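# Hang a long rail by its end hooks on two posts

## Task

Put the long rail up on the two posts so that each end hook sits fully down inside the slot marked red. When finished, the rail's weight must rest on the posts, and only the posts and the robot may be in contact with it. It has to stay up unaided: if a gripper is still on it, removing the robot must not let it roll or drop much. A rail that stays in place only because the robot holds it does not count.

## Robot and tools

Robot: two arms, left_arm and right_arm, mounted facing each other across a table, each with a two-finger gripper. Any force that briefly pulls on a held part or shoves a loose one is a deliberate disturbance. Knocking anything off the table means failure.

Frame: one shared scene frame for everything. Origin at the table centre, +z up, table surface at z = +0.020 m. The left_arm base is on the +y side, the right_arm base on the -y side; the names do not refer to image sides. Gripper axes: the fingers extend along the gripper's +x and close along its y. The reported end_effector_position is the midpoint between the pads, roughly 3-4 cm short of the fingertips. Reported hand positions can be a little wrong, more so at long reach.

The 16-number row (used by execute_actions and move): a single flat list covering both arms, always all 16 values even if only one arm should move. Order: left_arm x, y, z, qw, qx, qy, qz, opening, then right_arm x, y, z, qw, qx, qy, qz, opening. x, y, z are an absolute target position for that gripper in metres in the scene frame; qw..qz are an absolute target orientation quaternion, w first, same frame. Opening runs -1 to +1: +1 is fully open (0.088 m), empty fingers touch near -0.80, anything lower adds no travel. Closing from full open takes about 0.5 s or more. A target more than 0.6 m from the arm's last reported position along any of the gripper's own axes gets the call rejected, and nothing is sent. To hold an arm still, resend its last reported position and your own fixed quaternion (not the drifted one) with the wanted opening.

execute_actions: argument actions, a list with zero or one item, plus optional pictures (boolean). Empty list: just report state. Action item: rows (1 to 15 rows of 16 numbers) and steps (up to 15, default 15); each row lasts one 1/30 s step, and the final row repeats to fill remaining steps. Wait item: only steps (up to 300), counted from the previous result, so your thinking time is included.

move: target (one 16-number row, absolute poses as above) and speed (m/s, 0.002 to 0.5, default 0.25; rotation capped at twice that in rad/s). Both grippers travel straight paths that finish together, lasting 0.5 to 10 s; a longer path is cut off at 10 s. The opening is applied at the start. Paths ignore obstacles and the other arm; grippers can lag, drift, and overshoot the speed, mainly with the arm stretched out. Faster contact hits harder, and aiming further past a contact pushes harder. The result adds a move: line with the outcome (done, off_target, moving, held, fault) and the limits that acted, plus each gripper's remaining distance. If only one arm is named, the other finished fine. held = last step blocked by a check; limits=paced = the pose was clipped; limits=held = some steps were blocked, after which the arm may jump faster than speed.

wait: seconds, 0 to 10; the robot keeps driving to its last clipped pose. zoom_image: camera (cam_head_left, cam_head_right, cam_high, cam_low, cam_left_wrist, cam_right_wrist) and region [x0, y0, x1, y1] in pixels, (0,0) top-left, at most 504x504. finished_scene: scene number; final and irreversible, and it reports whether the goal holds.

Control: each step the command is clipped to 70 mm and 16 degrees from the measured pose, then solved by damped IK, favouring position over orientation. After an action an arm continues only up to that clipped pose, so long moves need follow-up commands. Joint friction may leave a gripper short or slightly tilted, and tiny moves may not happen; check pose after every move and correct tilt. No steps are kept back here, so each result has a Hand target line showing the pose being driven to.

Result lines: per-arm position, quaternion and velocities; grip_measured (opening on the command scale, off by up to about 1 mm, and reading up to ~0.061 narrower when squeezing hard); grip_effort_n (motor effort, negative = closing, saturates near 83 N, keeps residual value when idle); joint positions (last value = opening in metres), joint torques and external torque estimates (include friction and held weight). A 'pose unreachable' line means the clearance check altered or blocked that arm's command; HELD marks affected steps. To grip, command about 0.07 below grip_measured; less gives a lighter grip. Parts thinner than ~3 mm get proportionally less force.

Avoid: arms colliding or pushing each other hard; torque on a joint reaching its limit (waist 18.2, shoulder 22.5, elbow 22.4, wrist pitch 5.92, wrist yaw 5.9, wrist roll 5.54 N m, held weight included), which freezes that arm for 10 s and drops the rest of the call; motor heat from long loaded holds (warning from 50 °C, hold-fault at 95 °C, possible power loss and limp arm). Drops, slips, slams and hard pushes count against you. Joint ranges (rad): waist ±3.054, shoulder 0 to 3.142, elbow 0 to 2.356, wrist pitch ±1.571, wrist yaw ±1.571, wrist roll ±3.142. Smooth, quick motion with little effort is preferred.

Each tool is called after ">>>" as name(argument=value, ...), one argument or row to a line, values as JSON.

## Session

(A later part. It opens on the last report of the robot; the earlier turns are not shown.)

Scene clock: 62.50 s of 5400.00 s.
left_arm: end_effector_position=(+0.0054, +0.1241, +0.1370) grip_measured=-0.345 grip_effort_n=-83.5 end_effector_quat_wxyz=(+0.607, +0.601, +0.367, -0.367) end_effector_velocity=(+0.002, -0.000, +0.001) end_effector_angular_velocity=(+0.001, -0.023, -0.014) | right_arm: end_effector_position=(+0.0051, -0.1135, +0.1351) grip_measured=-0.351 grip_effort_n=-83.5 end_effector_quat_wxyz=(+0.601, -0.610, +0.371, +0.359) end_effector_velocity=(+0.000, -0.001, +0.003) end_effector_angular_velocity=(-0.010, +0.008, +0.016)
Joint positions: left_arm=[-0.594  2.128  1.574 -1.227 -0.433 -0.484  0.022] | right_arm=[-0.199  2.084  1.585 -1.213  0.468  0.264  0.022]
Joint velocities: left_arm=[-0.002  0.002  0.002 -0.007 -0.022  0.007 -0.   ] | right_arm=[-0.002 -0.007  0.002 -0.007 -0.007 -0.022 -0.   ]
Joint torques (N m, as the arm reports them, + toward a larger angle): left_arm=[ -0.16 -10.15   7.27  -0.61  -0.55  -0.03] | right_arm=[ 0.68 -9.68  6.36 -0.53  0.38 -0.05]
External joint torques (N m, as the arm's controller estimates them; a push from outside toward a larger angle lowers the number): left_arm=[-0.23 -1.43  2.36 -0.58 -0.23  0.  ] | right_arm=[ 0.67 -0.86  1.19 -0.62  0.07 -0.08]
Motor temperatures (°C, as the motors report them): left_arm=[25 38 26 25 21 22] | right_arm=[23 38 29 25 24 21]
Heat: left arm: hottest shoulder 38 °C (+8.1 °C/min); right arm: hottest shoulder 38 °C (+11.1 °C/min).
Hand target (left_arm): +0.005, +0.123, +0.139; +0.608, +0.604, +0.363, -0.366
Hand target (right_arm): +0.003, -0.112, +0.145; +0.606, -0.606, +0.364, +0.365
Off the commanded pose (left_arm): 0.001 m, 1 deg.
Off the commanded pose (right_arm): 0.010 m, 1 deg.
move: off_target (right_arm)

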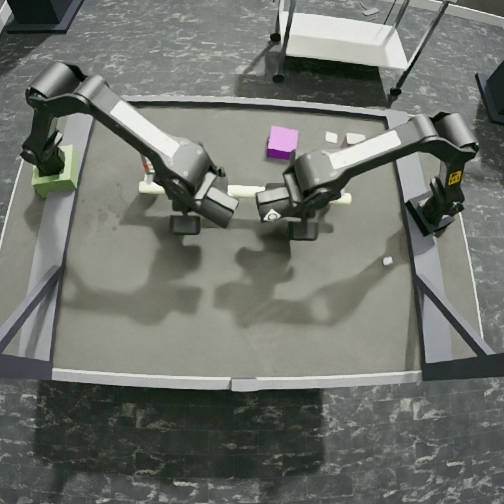

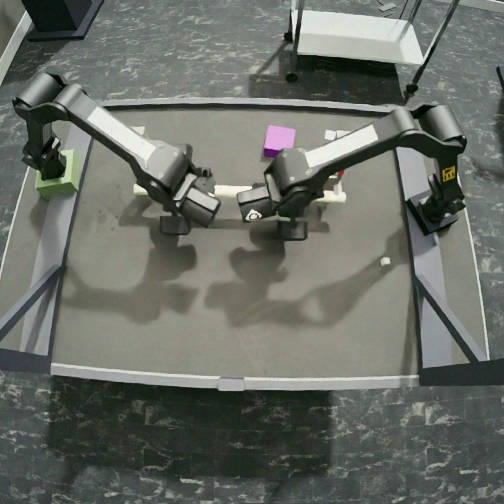

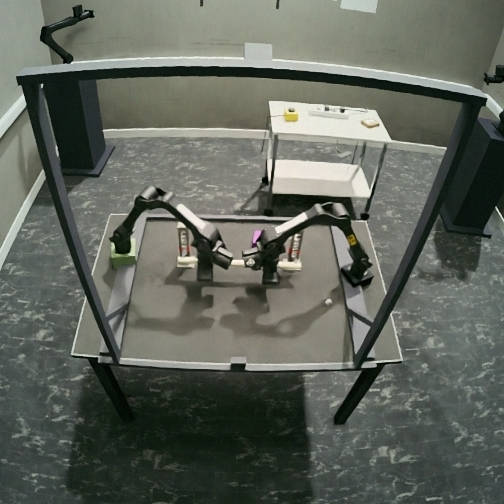

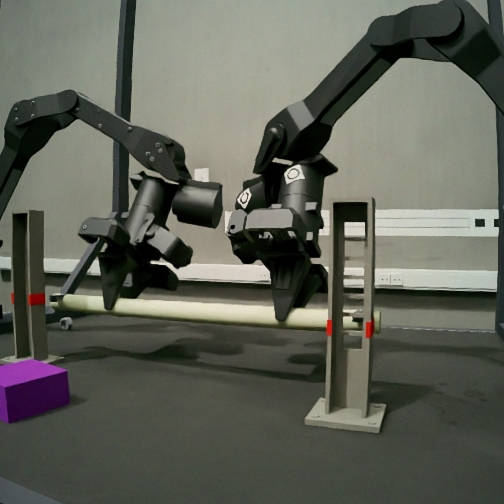

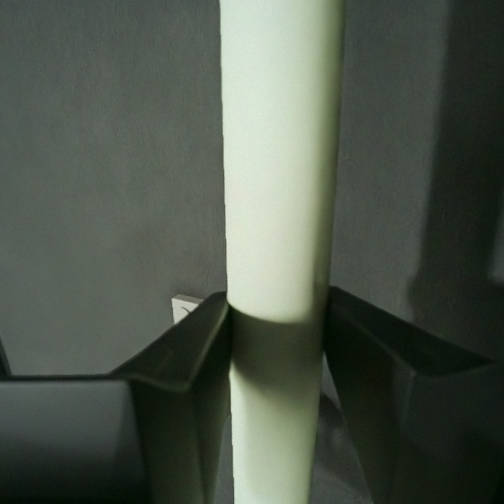

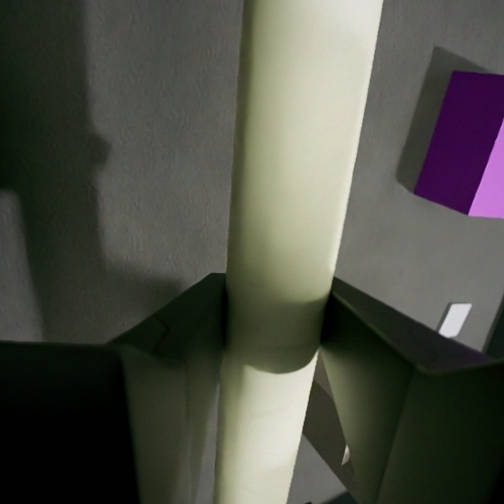

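>>> move(
  target=[0.028,0.123,0.142,0.6061,0.6061,0.3642,-0.3642,-0.42, 0.025,-0.113,0.147,0.6061,-0.6061,0.3642,0.3642,-0.42],
  speed=0.04,
)

>>> zoom_image(
  camera="cam_low",
  region=[290, 270, 410, 370],
)

>>> zoom_image(
  camera="cam_low",
  region=[0, 260, 130, 340],
)

>>> zoom_image(
  camera="cam_high",
  region=[150, 210, 330, 290],
)

Scene clock: 67.87 s of 5400.00 s.
left_arm: end_effector_position=(+0.0254, +0.1229, +0.1356) grip_measured=-0.345 grip_effort_n=-83.5 end_effector_quat_wxyz=(+0.603, +0.607, +0.371, -0.361) end_effector_velocity=(-0.002, -0.000, -0.000) end_effector_angular_velocity=(-0.008, +0.009, +0.006) | right_arm: end_effector_position=(+0.0239, -0.1130, +0.1382) grip_measured=-0.351 grip_effort_n=-83.5 end_effector_quat_wxyz=(+0.602, -0.609, +0.373, +0.358) end_effector_velocity=(-0.001, -0.005, -0.001) end_effector_angular_velocity=(-0.012, +0.019, -0.011)
Joint positions: left_arm=[-0.544  2.115  1.547 -1.21  -0.439 -0.435  0.022] | right_arm=[-0.248  2.063  1.566 -1.192  0.472  0.214  0.022]
Joint velocities: left_arm=[-0.002 -0.002 -0.002  0.007  0.007 -0.007 -0.   ] | right_arm=[-0.002 -0.007 -0.012 -0.007 -0.022  0.007 -0.   ]
Joint torques (N m, as the arm reports them, + toward a larger angle): left_arm=[  0.28 -13.02   4.92   0.1   -0.7    0.4 ] | right_arm=[  0.08 -10.29   4.46   0.32   0.51  -0.36]
External joint torques (N m, as the arm's controller estimates them; a push from outside toward a larger angle lowers the number): left_arm=[ 0.33 -4.38  0.02  0.12 -0.39  0.43] | right_arm=[ 0.13 -1.61 -0.71  0.2   0.2  -0.38]
Motor temperatures (°C, as the motors report them): left_arm=[25 39 27 25 21 22] | right_arm=[23 39 29 25 24 21]
Heat: left arm: hottest shoulder 39 °C (+9.0 °C/min); right arm: hottest shoulder 39 °C (+11.0 °C/min).
Hand target (left_arm): +0.028, +0.123, +0.142; +0.606, +0.606, +0.364, -0.364
Hand target (right_arm): +0.025, -0.113, +0.147; +0.606, -0.606, +0.364, +0.364
Off the commanded pose (left_arm): 0.007 m, 1 deg.
Off the commanded pose (right_arm): 0.009 m, 1 deg.
After step 90, 1.50 s passed at rest.
move: off_target (right_arm)

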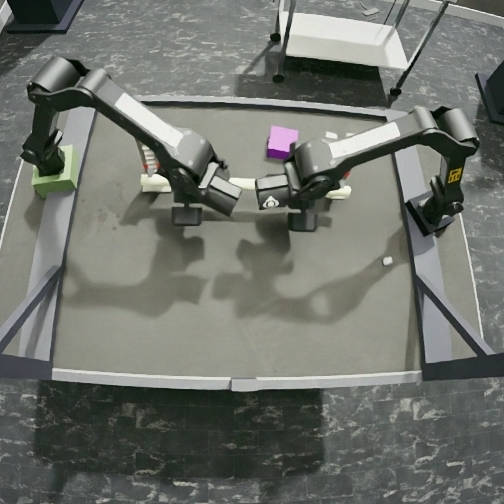

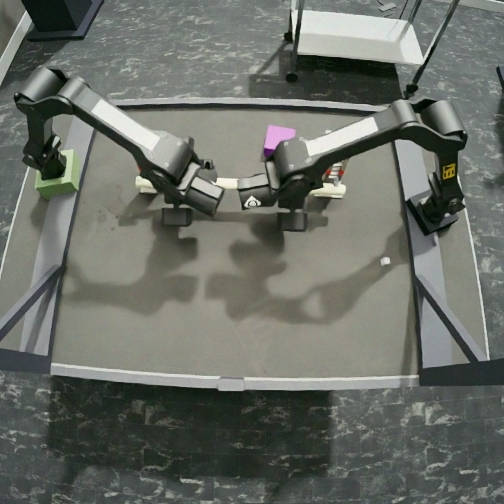

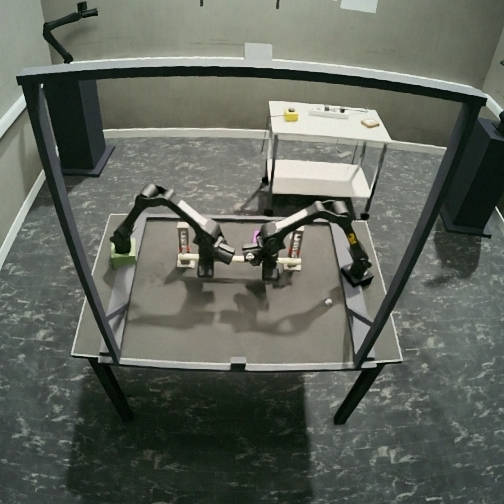

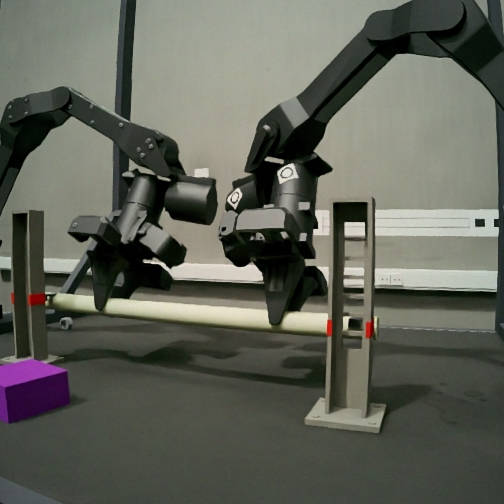

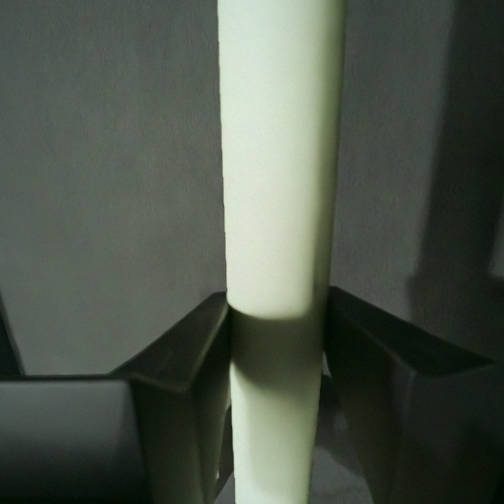

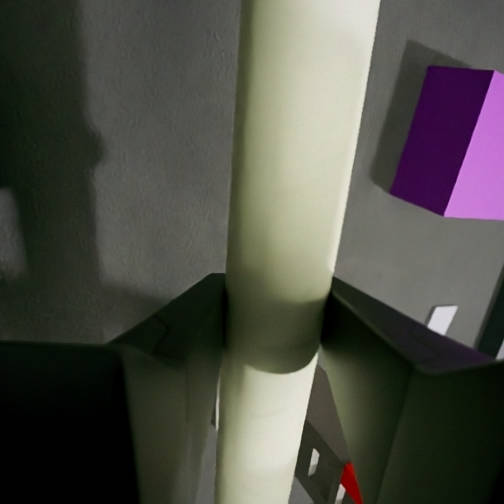

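Region (290, 270, 410, 370) of cam_low's 504x504 image, scaled by 4.200, with more detail than that image has.

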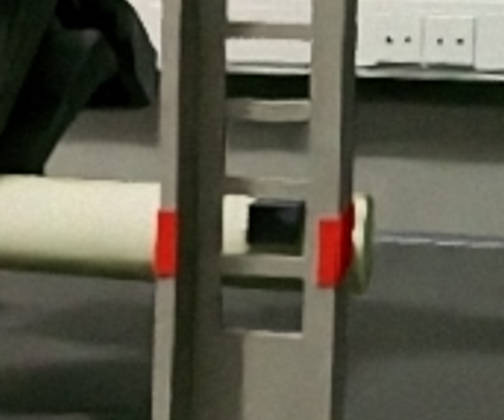

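Region (0, 260, 130, 340) of cam_low's 504x504 image, scaled by 3.877, with more detail than that image has; it fills the top 310 rows of this view, and the rest is white.

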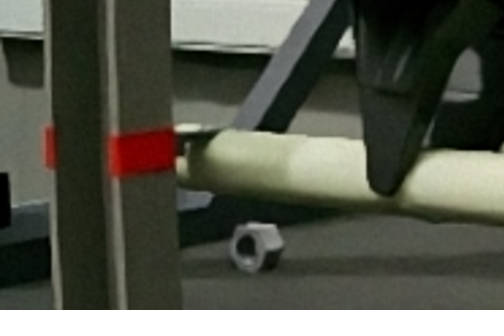

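Region (150, 210, 330, 290) of cam_high's 504x504 image, scaled by 2.800, with more detail than that image has.

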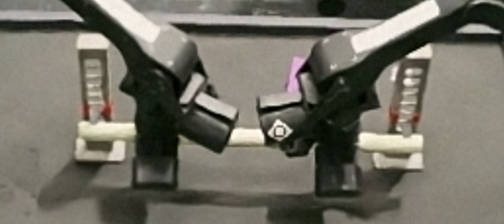

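>>> execute_actions(
  actions=[
    {"rows":[[0.029,0.123,0.143,0.6061,0.6061,0.3642,-0.3642,-0.42,0.026,-0.113,0.148,0.6061,-0.6061,0.3642,0.3642,-0.42],[0.030,0.123,0.144,0.6061,0.6061,0.3642,-0.3642,-0.42,0.027,-0.113,0.149,0.6061,-0.6061,0.3642,0.3642,-0.42],[0.031,0.123,0.144,0.6061,0.6061,0.3642,-0.3642,-0.42,0.028,-0.113,0.149,0.6061,-0.6061,0.3642,0.3642,-0.42],[0.032,0.123,0.144,0.6061,0.6061,0.3642,-0.3642,-0.42,0.029,-0.113,0.149,0.6061,-0.6061,0.3642,0.3642,-0.42],[0.033,0.123,0.144,0.6061,0.6061,0.3642,-0.3642,-0.42,0.030,-0.113,0.149,0.6061,-0.6061,0.3642,0.3642,-0.42],[0.034,0.123,0.144,0.6061,0.6061,0.3642,-0.3642,-0.42,0.031,-0.113,0.149,0.6061,-0.6061,0.3642,0.3642,-0.42],[0.035,0.123,0.144,0.6061,0.6061,0.3642,-0.3642,-0.42,0.032,-0.113,0.149,0.6061,-0.6061,0.3642,0.3642,-0.42],[0.036,0.123,0.144,0.6061,0.6061,0.3642,-0.3642,-0.42,0.033,-0.113,0.149,0.6061,-0.6061,0.3642,0.3642,-0.42],[0.037,0.123,0.144,0.6061,0.6061,0.3642,-0.3642,-0.42,0.034,-0.113,0.149,0.6061,-0.6061,0.3642,0.3642,-0.42]],"steps":15},
  ],
)

>>> zoom_image(
  camera="cam_low",
  region=[290, 270, 410, 370],
)

>>> zoom_image(
  camera="cam_low",
  region=[0, 260, 130, 340],
)

>>> zoom_image(
  camera="cam_head_right",
  region=[300, 150, 370, 210],
)

Scene clock: 76.90 s of 5400.00 s.
left_arm: end_effector_position=(+0.0344, +0.1229, +0.1374) grip_measured=-0.345 grip_effort_n=-83.5 end_effector_quat_wxyz=(+0.603, +0.607, +0.371, -0.361) end_effector_velocity=(+0.000, -0.000, +0.001) end_effector_angular_velocity=(-0.006, -0.004, -0.010) | right_arm: end_effector_position=(+0.0329, -0.1130, +0.1400) grip_measured=-0.351 grip_effort_n=-83.5 end_effector_quat_wxyz=(+0.602, -0.609, +0.373, +0.358) end_effector_velocity=(+0.000, -0.002, -0.000) end_effector_angular_velocity=(-0.019, +0.007, +0.016)
Joint positions: left_arm=[-0.521  2.098  1.529 -1.199 -0.443 -0.41   0.022] | right_arm=[-0.272  2.053  1.559 -1.183  0.474  0.188  0.022]
Joint velocities: left_arm=[-0.002 -0.007 -0.007  0.007 -0.007  0.007 -0.   ] | right_arm=[-0.002 -0.002 -0.002 -0.007 -0.007 -0.022  0.   ]
Joint torques (N m, as the arm reports them, + toward a larger angle): left_arm=[  0.18 -13.19   5.     0.11  -0.7    0.36] | right_arm=[  0.11 -10.32   4.43   0.34   0.49  -0.38]
External joint torques (N m, as the arm's controller estimates them; a push from outside toward a larger angle lowers the number): left_arm=[ 0.17 -4.55  0.05  0.11 -0.38  0.38] | right_arm=[ 0.12 -1.74 -0.77  0.19  0.18 -0.4 ]
Motor temperatures (°C, as the motors report them): left_arm=[25 41 27 25 21 22] | right_arm=[23 41 29 25 24 22]
Heat: left arm: hottest shoulder 41 °C (+11.0 °C/min); right arm: hottest shoulder 41 °C (+12.0 °C/min).
Hand target (left_arm): +0.037, +0.123, +0.144; +0.606, +0.606, +0.364, -0.364
Hand target (right_arm): +0.034, -0.113, +0.149; +0.606, -0.606, +0.364, +0.364
Off the commanded pose (left_arm): 0.007 m, 1 deg.
Off the commanded pose (right_arm): 0.009 m, 1 deg.
Steps of this call (steps 1 to 90: nothing new was sent; then 5.53 s passed at rest; steps 91 to 105: all 15 steps of this action). Readings (end_effector_position):
91: left_arm (+0.0255, +0.1229, +0.1357) | right_arm (+0.0239, -0.1130, +0.1382)
92: left_arm (+0.0257, +0.1230, +0.1359) | right_arm (+0.0242, -0.1130, +0.1383)
94: left_arm (+0.0267, +0.1230, +0.1365) | right_arm (+0.0252, -0.1130, +0.1390)
98: left_arm (+0.0306, +0.1232, +0.1375) | right_arm (+0.0292, -0.1130, +0.1401)
105: the state above

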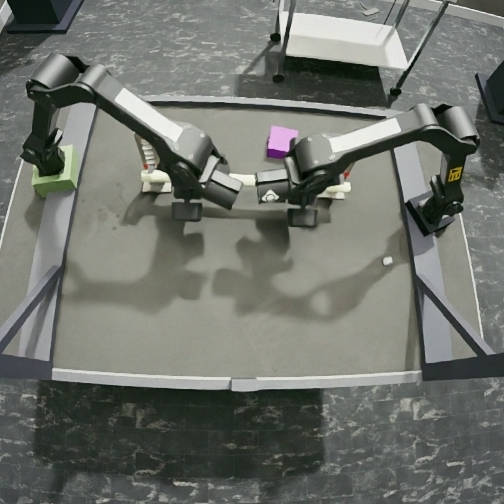

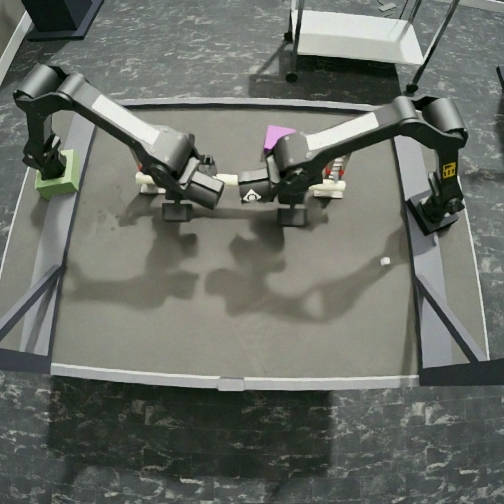

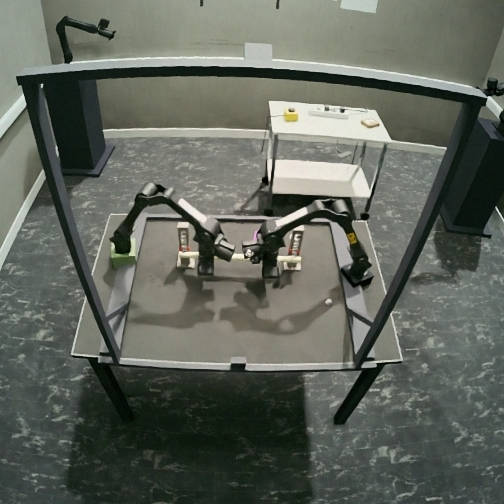

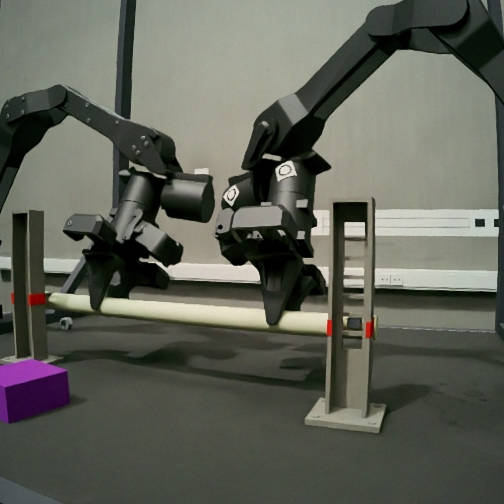

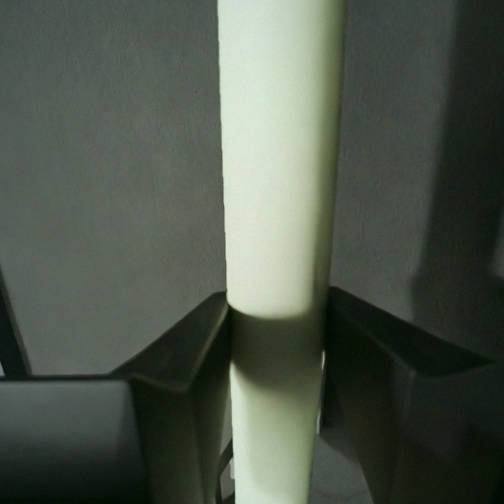

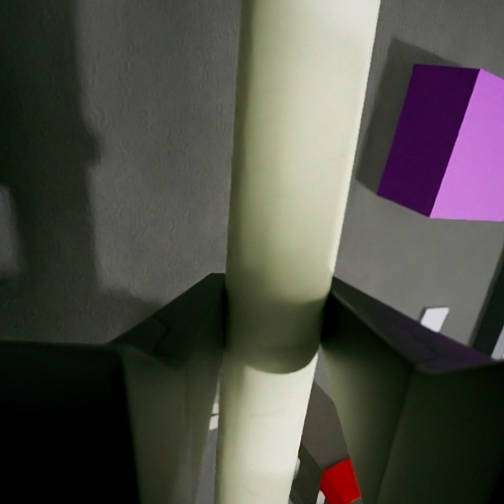

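Region (290, 270, 410, 370) of cam_low's 504x504 image, scaled by 4.200, with more detail than that image has.

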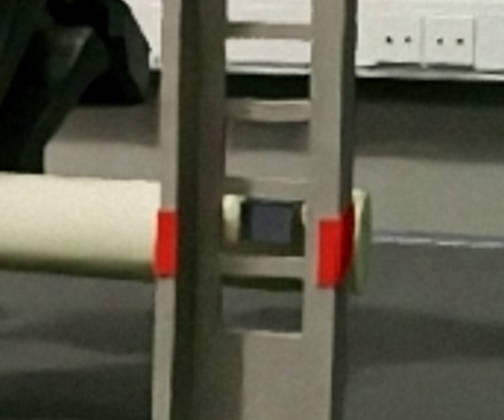

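Region (0, 260, 130, 340) of cam_low's 504x504 image, scaled by 3.877, with more detail than that image has; it fills the top 310 rows of this view, and the rest is white.

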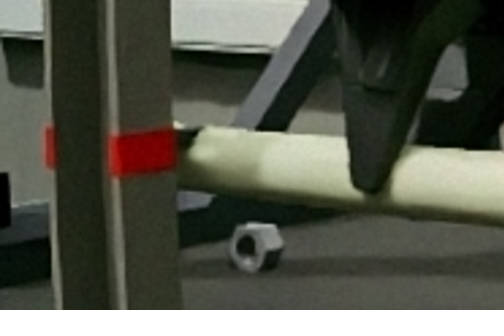

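Region (300, 150, 370, 210) of cam_head_right's 504x504 image, scaled by 7.200, with more detail than that image has; it fills the top 432 rows of this view, and the rest is white.

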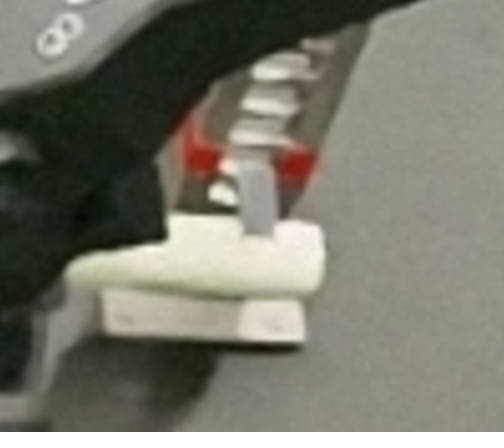

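>>> execute_actions(
  actions=[],
)

Scene clock: 81.10 s of 5400.00 s.
left_arm: end_effector_position=(+0.0344, +0.1230, +0.1374) grip_measured=-0.345 grip_effort_n=-83.5 end_effector_quat_wxyz=(+0.603, +0.607, +0.371, -0.361) end_effector_velocity=(-0.002, +0.001, +0.001) end_effector_angular_velocity=(+0.001, +0.006, +0.005) | right_arm: end_effector_position=(+0.0329, -0.1130, +0.1401) grip_measured=-0.351 grip_effort_n=-83.5 end_effector_quat_wxyz=(+0.602, -0.609, +0.373, +0.358) end_effector_velocity=(-0.004, -0.003, -0.002) end_effector_angular_velocity=(-0.016, +0.035, +0.000)
Joint positions: left_arm=[-0.521  2.098  1.528 -1.199 -0.443 -0.41   0.022] | right_arm=[-0.272  2.052  1.559 -1.183  0.474  0.187  0.022]
Joint velocities: left_arm=[-0.002 -0.002  0.002 -0.007  0.007 -0.007  0.   ] | right_arm=[-0.002 -0.002 -0.002 -0.007 -0.037 -0.007 -0.   ]
Joint torques (N m, as the arm reports them, + toward a larger angle): left_arm=[  0.16 -13.     5.08   0.13  -0.71   0.41] | right_arm=[  0.07 -10.22   4.48   0.37   0.49  -0.38]
External joint torques (N m, as the arm's controller estimates them; a push from outside toward a larger angle lowers the number): left_arm=[ 0.18 -4.41  0.16  0.14 -0.4   0.43] | right_arm=[ 0.11 -1.63 -0.69  0.24  0.18 -0.41]
Motor temperatures (°C, as the motors report them): left_arm=[25 42 27 25 21 22] | right_arm=[23 42 29 25 24 22]
Heat: left arm: hottest shoulder 42 °C (+11.2 °C/min); right arm: hottest shoulder 42 °C (+12.2 °C/min).
Hand target (left_arm): +0.037, +0.123, +0.144; +0.606, +0.606, +0.364, -0.364
Hand target (right_arm): +0.034, -0.113, +0.149; +0.606, -0.606, +0.364, +0.364
Off the commanded pose (left_arm): 0.007 m, 1 deg.
Off the commanded pose (right_arm): 0.009 m, 1 deg.
Steps of this call (steps 1 to 90: nothing new was sent; then 1.20 s passed at rest). Readings (end_effector_position):
1: left_arm (+0.0344, +0.1230, +0.1373) | right_arm (+0.0329, -0.1129, +0.1400)
2: left_arm (+0.0344, +0.1230, +0.1375) | right_arm (+0.0329, -0.1130, +0.1400)
4: left_arm (+0.0344, +0.1230, +0.1375) | right_arm (+0.0329, -0.1130, +0.1401)
8: left_arm (+0.0344, +0.1230, +0.1374) | right_arm (+0.0329, -0.1130, +0.1401)
90: the state above

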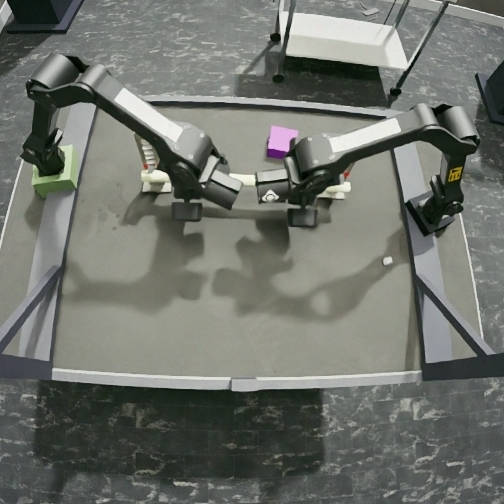

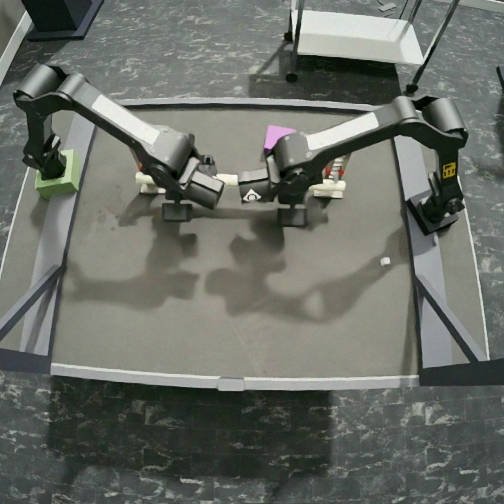

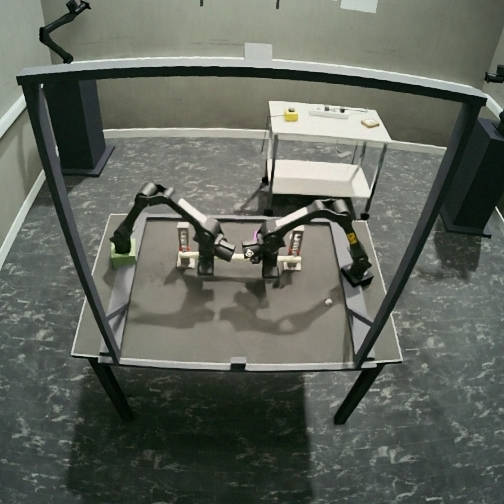

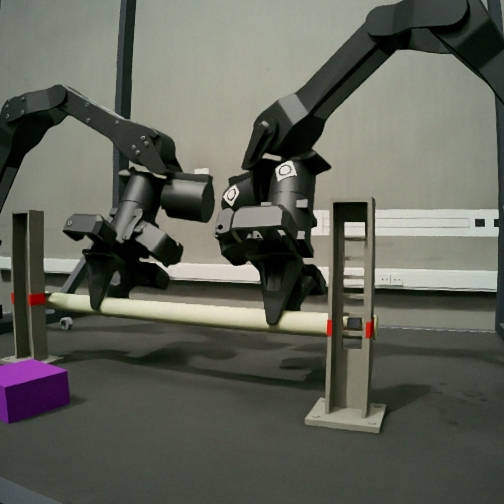

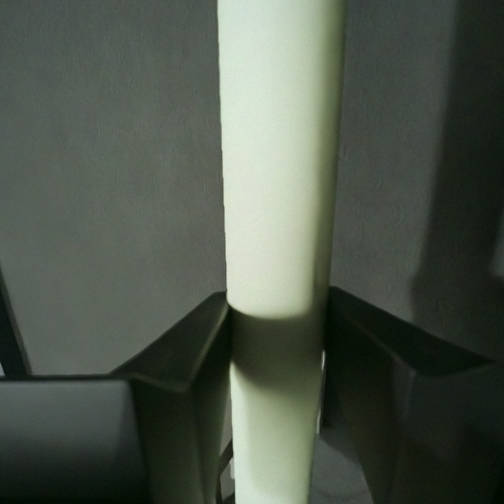

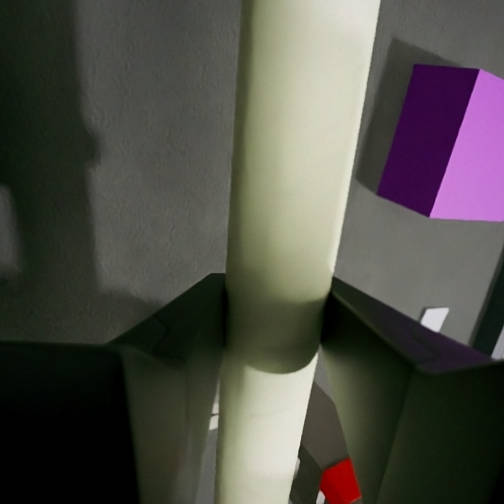

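>>> execute_actions(
  actions=[
    {"rows":[[0.038,0.123,0.144,0.6061,0.6061,0.3642,-0.3642,-0.42,0.035,-0.113,0.149,0.6061,-0.6061,0.3642,0.3642,-0.42],[0.039,0.123,0.144,0.6061,0.6061,0.3642,-0.3642,-0.42,0.036,-0.113,0.149,0.6061,-0.6061,0.3642,0.3642,-0.42],[0.040,0.123,0.144,0.6061,0.6061,0.3642,-0.3642,-0.42,0.037,-0.113,0.149,0.6061,-0.6061,0.3642,0.3642,-0.42],[0.041,0.123,0.144,0.6061,0.6061,0.3642,-0.3642,-0.42,0.038,-0.113,0.149,0.6061,-0.6061,0.3642,0.3642,-0.42],[0.042,0.123,0.144,0.6061,0.6061,0.3642,-0.3642,-0.42,0.039,-0.113,0.149,0.6061,-0.6061,0.3642,0.3642,-0.42],[0.043,0.123,0.144,0.6061,0.6061,0.3642,-0.3642,-0.42,0.040,-0.113,0.149,0.6061,-0.6061,0.3642,0.3642,-0.42],[0.044,0.123,0.144,0.6061,0.6061,0.3642,-0.3642,-0.42,0.041,-0.113,0.149,0.6061,-0.6061,0.3642,0.3642,-0.42],[0.045,0.123,0.144,0.6061,0.6061,0.3642,-0.3642,-0.42,0.042,-0.113,0.149,0.6061,-0.6061,0.3642,0.3642,-0.42],[0.046,0.123,0.144,0.6061,0.6061,0.3642,-0.3642,-0.42,0.043,-0.113,0.149,0.6061,-0.6061,0.3642,0.3642,-0.42],[0.047,0.123,0.144,0.6061,0.6061,0.3642,-0.3642,-0.42,0.044,-0.113,0.149,0.6061,-0.6061,0.3642,0.3642,-0.42],[0.048,0.123,0.144,0.6061,0.6061,0.3642,-0.3642,-0.42,0.045,-0.113,0.149,0.6061,-0.6061,0.3642,0.3642,-0.42]],"steps":15},
  ],
)

>>> zoom_image(
  camera="cam_low",
  region=[290, 270, 410, 370],
)

Scene clock: 88.53 s of 5400.00 s.
left_arm: end_effector_position=(+0.0447, +0.1229, +0.1377) grip_measured=-0.345 grip_effort_n=-83.5 end_effector_quat_wxyz=(+0.603, +0.606, +0.371, -0.361) end_effector_velocity=(+0.002, +0.001, +0.002) end_effector_angular_velocity=(-0.013, -0.005, +0.008) | right_arm: end_effector_position=(+0.0440, -0.1129, +0.1402) grip_measured=-0.351 grip_effort_n=-83.5 end_effector_quat_wxyz=(+0.602, -0.609, +0.373, +0.358) end_effector_velocity=(+0.002, -0.001, -0.001) end_effector_angular_velocity=(-0.006, +0.023, +0.005)
Joint positions: left_arm=[-0.495  2.081  1.505 -1.178 -0.447 -0.382  0.022] | right_arm=[-0.301  2.043  1.546 -1.164  0.477  0.155  0.022]
Joint velocities: left_arm=[ 0.002 -0.012 -0.012  0.007 -0.007 -0.007 -0.   ] | right_arm=[-0.012 -0.007 -0.007  0.007 -0.022 -0.022 -0.   ]
Joint torques (N m, as the arm reports them, + toward a larger angle): left_arm=[  0.36 -12.97   4.98   0.22  -0.71   0.43] | right_arm=[  0.2  -10.22   4.5    0.41   0.48  -0.33]
External joint torques (N m, as the arm's controller estimates them; a push from outside toward a larger angle lowers the number): left_arm=[ 0.42 -4.58  0.08  0.2  -0.4   0.45] | right_arm=[ 0.05 -1.65 -0.76  0.22  0.18 -0.35]
Motor temperatures (°C, as the motors report them): left_arm=[25 44 27 24 21 22] | right_arm=[23 43 29 24 24 22]
Heat: left arm: hottest shoulder 44 °C (+11.1 °C/min); right arm: hottest shoulder 43 °C (+11.1 °C/min).
Hand target (left_arm): +0.048, +0.123, +0.144; +0.606, +0.606, +0.364, -0.364
Hand target (right_arm): +0.045, -0.113, +0.149; +0.606, -0.606, +0.364, +0.364
Off the commanded pose (left_arm): 0.007 m, 1 deg.
Off the commanded pose (right_arm): 0.009 m, 1 deg.
Steps of this call (steps 1 to 90: nothing new was sent; then 3.93 s passed at rest; steps 91 to 105: all 15 steps of this action). Readings (end_effector_position):
91: left_arm (+0.0345, +0.1230, +0.1374) | right_arm (+0.0329, -0.1130, +0.1400)
92: left_arm (+0.0346, +0.1230, +0.1374) | right_arm (+0.0332, -0.1129, +0.1400)
94: left_arm (+0.0357, +0.1232, +0.1374) | right_arm (+0.0343, -0.1128, +0.1399)
98: left_arm (+0.0396, +0.1231, +0.1374) | right_arm (+0.0382, -0.1129, +0.1400)
105: the state above

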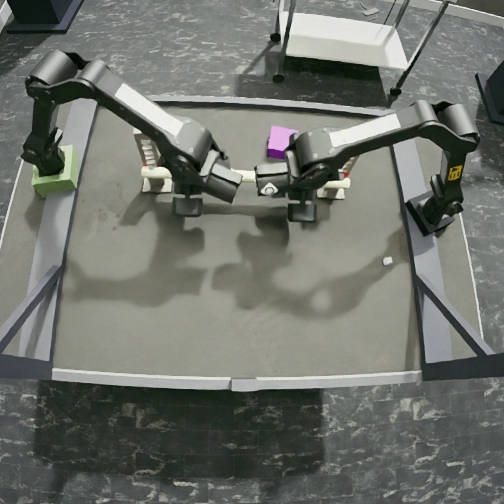

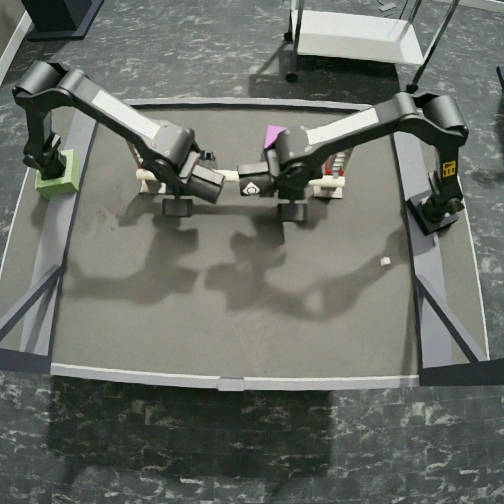

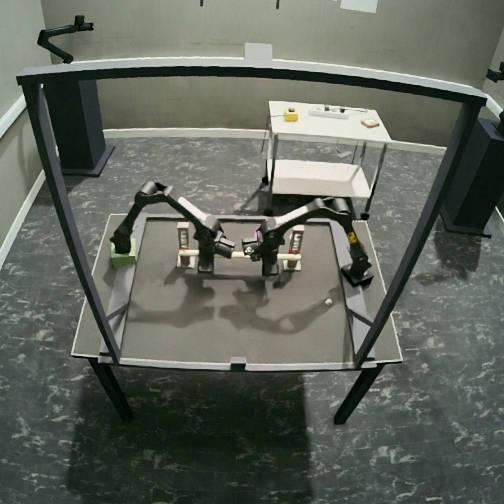

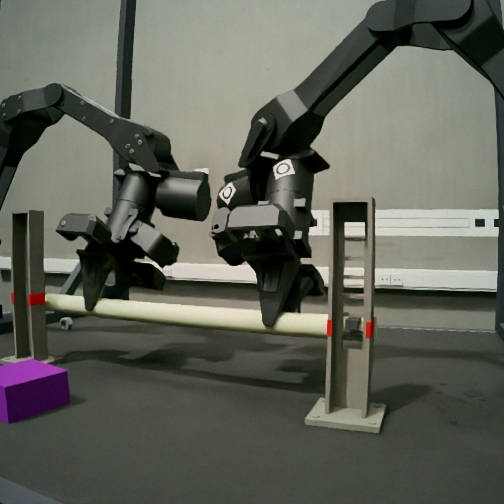

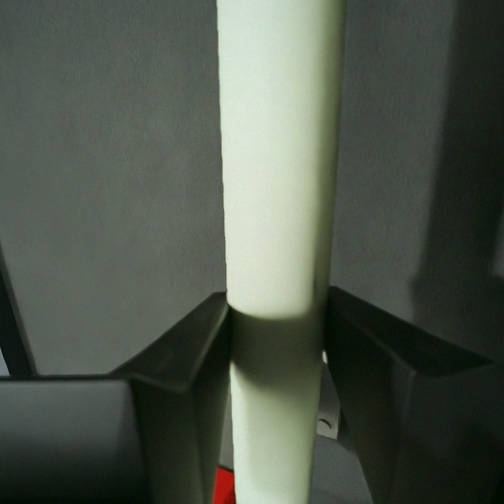

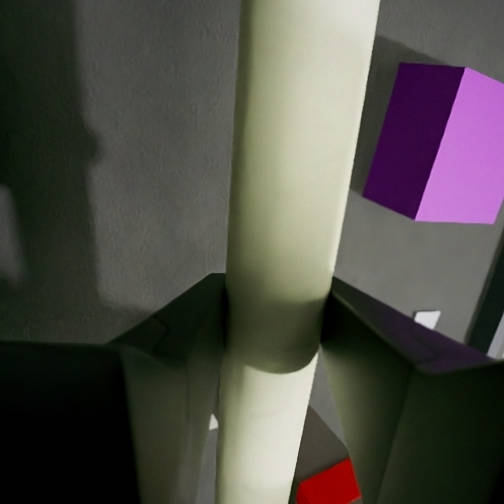

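Region (290, 270, 410, 370) of cam_low's 504x504 image, scaled by 4.200, with more detail than that image has.

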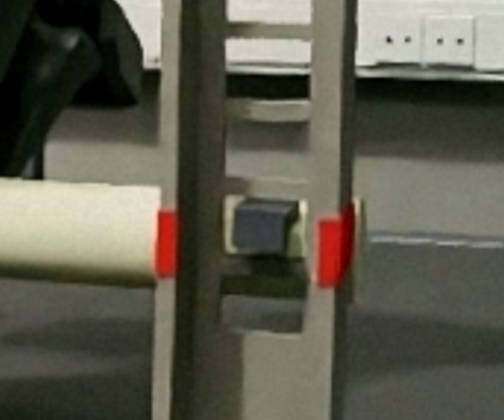

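>>> execute_actions(
  actions=[
    {"rows":[[0.049,0.123,0.144,0.6061,0.6061,0.3642,-0.3642,-0.42,0.046,-0.113,0.149,0.6061,-0.6061,0.3642,0.3642,-0.42],[0.050,0.123,0.144,0.6061,0.6061,0.3642,-0.3642,-0.42,0.047,-0.113,0.149,0.6061,-0.6061,0.3642,0.3642,-0.42],[0.051,0.123,0.144,0.6061,0.6061,0.3642,-0.3642,-0.42,0.048,-0.113,0.149,0.6061,-0.6061,0.3642,0.3642,-0.42],[0.052,0.123,0.144,0.6061,0.6061,0.3642,-0.3642,-0.42,0.049,-0.113,0.149,0.6061,-0.6061,0.3642,0.3642,-0.42],[0.053,0.123,0.144,0.6061,0.6061,0.3642,-0.3642,-0.42,0.050,-0.113,0.149,0.6061,-0.6061,0.3642,0.3642,-0.42],[0.054,0.123,0.144,0.6061,0.6061,0.3642,-0.3642,-0.42,0.051,-0.113,0.149,0.6061,-0.6061,0.3642,0.3642,-0.42],[0.055,0.123,0.144,0.6061,0.6061,0.3642,-0.3642,-0.42,0.052,-0.113,0.149,0.6061,-0.6061,0.3642,0.3642,-0.42],[0.056,0.123,0.144,0.6061,0.6061,0.3642,-0.3642,-0.42,0.053,-0.113,0.149,0.6061,-0.6061,0.3642,0.3642,-0.42],[0.057,0.123,0.144,0.6061,0.6061,0.3642,-0.3642,-0.42,0.054,-0.113,0.149,0.6061,-0.6061,0.3642,0.3642,-0.42],[0.058,0.123,0.144,0.6061,0.6061,0.3642,-0.3642,-0.42,0.055,-0.113,0.149,0.6061,-0.6061,0.3642,0.3642,-0.42],[0.059,0.123,0.144,0.6061,0.6061,0.3642,-0.3642,-0.42,0.056,-0.113,0.149,0.6061,-0.6061,0.3642,0.3642,-0.42]],"steps":15},
  ],
)

>>> zoom_image(
  camera="cam_low",
  region=[290, 270, 410, 370],
)

Scene clock: 96.50 s of 5400.00 s.
left_arm: end_effector_position=(+0.0472, +0.1230, +0.1377) grip_measured=-0.345 grip_effort_n=-83.5 end_effector_quat_wxyz=(+0.601, +0.603, +0.373, -0.370) end_effector_velocity=(-0.000, +0.004, +0.002) end_effector_angular_velocity=(-0.005, -0.009, +0.011) | right_arm: end_effector_position=(+0.0500, -0.1132, +0.1398) grip_measured=-0.351 grip_effort_n=-83.5 end_effector_quat_wxyz=(+0.598, -0.610, +0.372, +0.363) end_effector_velocity=(-0.002, -0.001, -0.002) end_effector_angular_velocity=(-0.007, +0.038, +0.009)
Joint positions: left_arm=[-0.485  2.064  1.484 -1.154 -0.437 -0.359  0.022] | right_arm=[-0.319  2.034  1.533 -1.147  0.472  0.121  0.022]
Joint velocities: left_arm=[-0.007 -0.012 -0.012 -0.007 -0.007 -0.022 -0.   ] | right_arm=[-0.007 -0.007 -0.007  0.007 -0.037 -0.022  0.   ]
Joint torques (N m, as the arm reports them, + toward a larger angle): left_arm=[  1.77 -12.72   4.68  -0.03  -1.22   0.77] | right_arm=[ -0.93 -10.18   4.5    0.5    0.66  -0.3 ]
External joint torques (N m, as the arm's controller estimates them; a push from outside toward a larger angle lowers the number): left_arm=[ 1.85 -4.4  -0.21 -0.07 -0.92  0.79] | right_arm=[-0.92 -1.68 -0.75  0.29  0.35 -0.32]
Motor temperatures (°C, as the motors report them): left_arm=[25 45 26 24 21 22] | right_arm=[23 44 29 24 25 22]
Heat: left arm: hottest shoulder 45 °C (+9.1 °C/min); right arm: hottest shoulder 44 °C (+9.1 °C/min).
Hand target (left_arm): +0.059, +0.123, +0.144; +0.606, +0.606, +0.365, -0.364
Hand target (right_arm): +0.056, -0.113, +0.149; +0.606, -0.606, +0.364, +0.364
Off the commanded pose (left_arm): 0.013 m, 1 deg.
Off the commanded pose (right_arm): 0.011 m, 1 deg.
Steps of this call (steps 1 to 90: nothing new was sent; then 4.47 s passed at rest; steps 91 to 105: all 15 steps of this action). Readings (end_effector_position):
91: left_arm (+0.0448, +0.1229, +0.1377) | right_arm (+0.0440, -0.1129, +0.1400)
92: left_arm (+0.0448, +0.1229, +0.1377) | right_arm (+0.0443, -0.1130, +0.1400)
94: left_arm (+0.0453, +0.1229, +0.1375) | right_arm (+0.0454, -0.1130, +0.1400)
98: left_arm (+0.0466, +0.1229, +0.1376) | right_arm (+0.0491, -0.1131, +0.1397)
105: the state above

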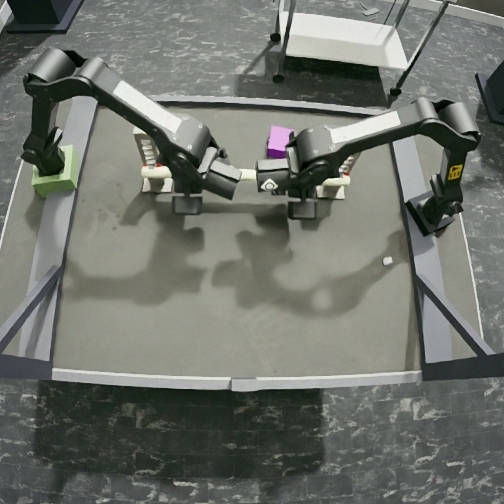

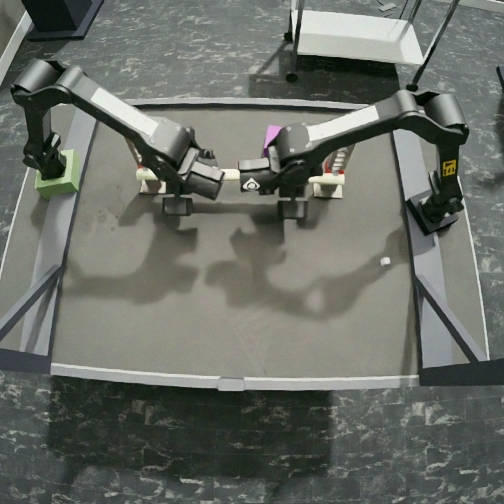

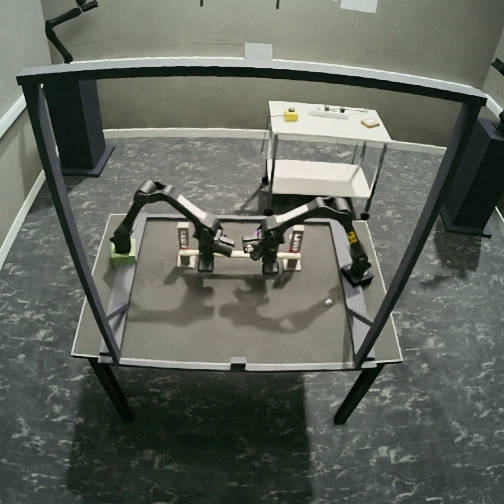

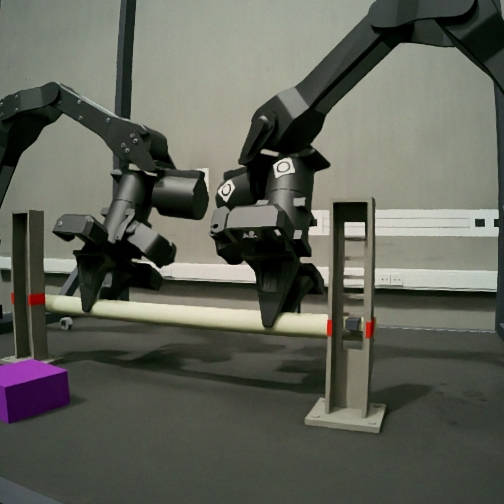

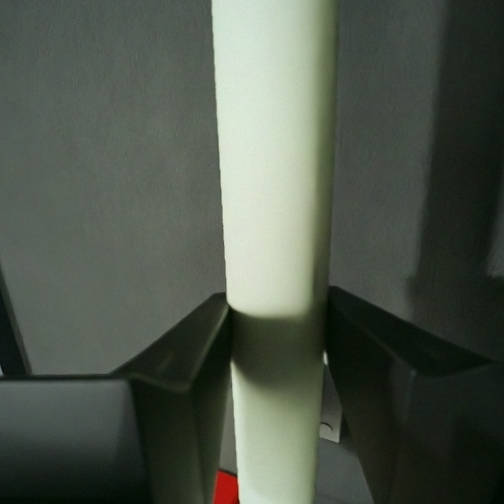

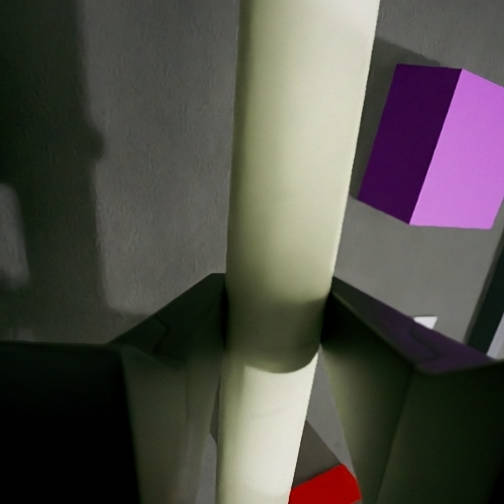

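Region (290, 270, 410, 370) of cam_low's 504x504 image, scaled by 4.200, with more detail than that image has.

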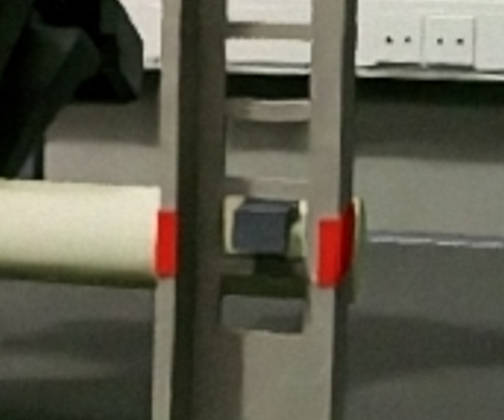

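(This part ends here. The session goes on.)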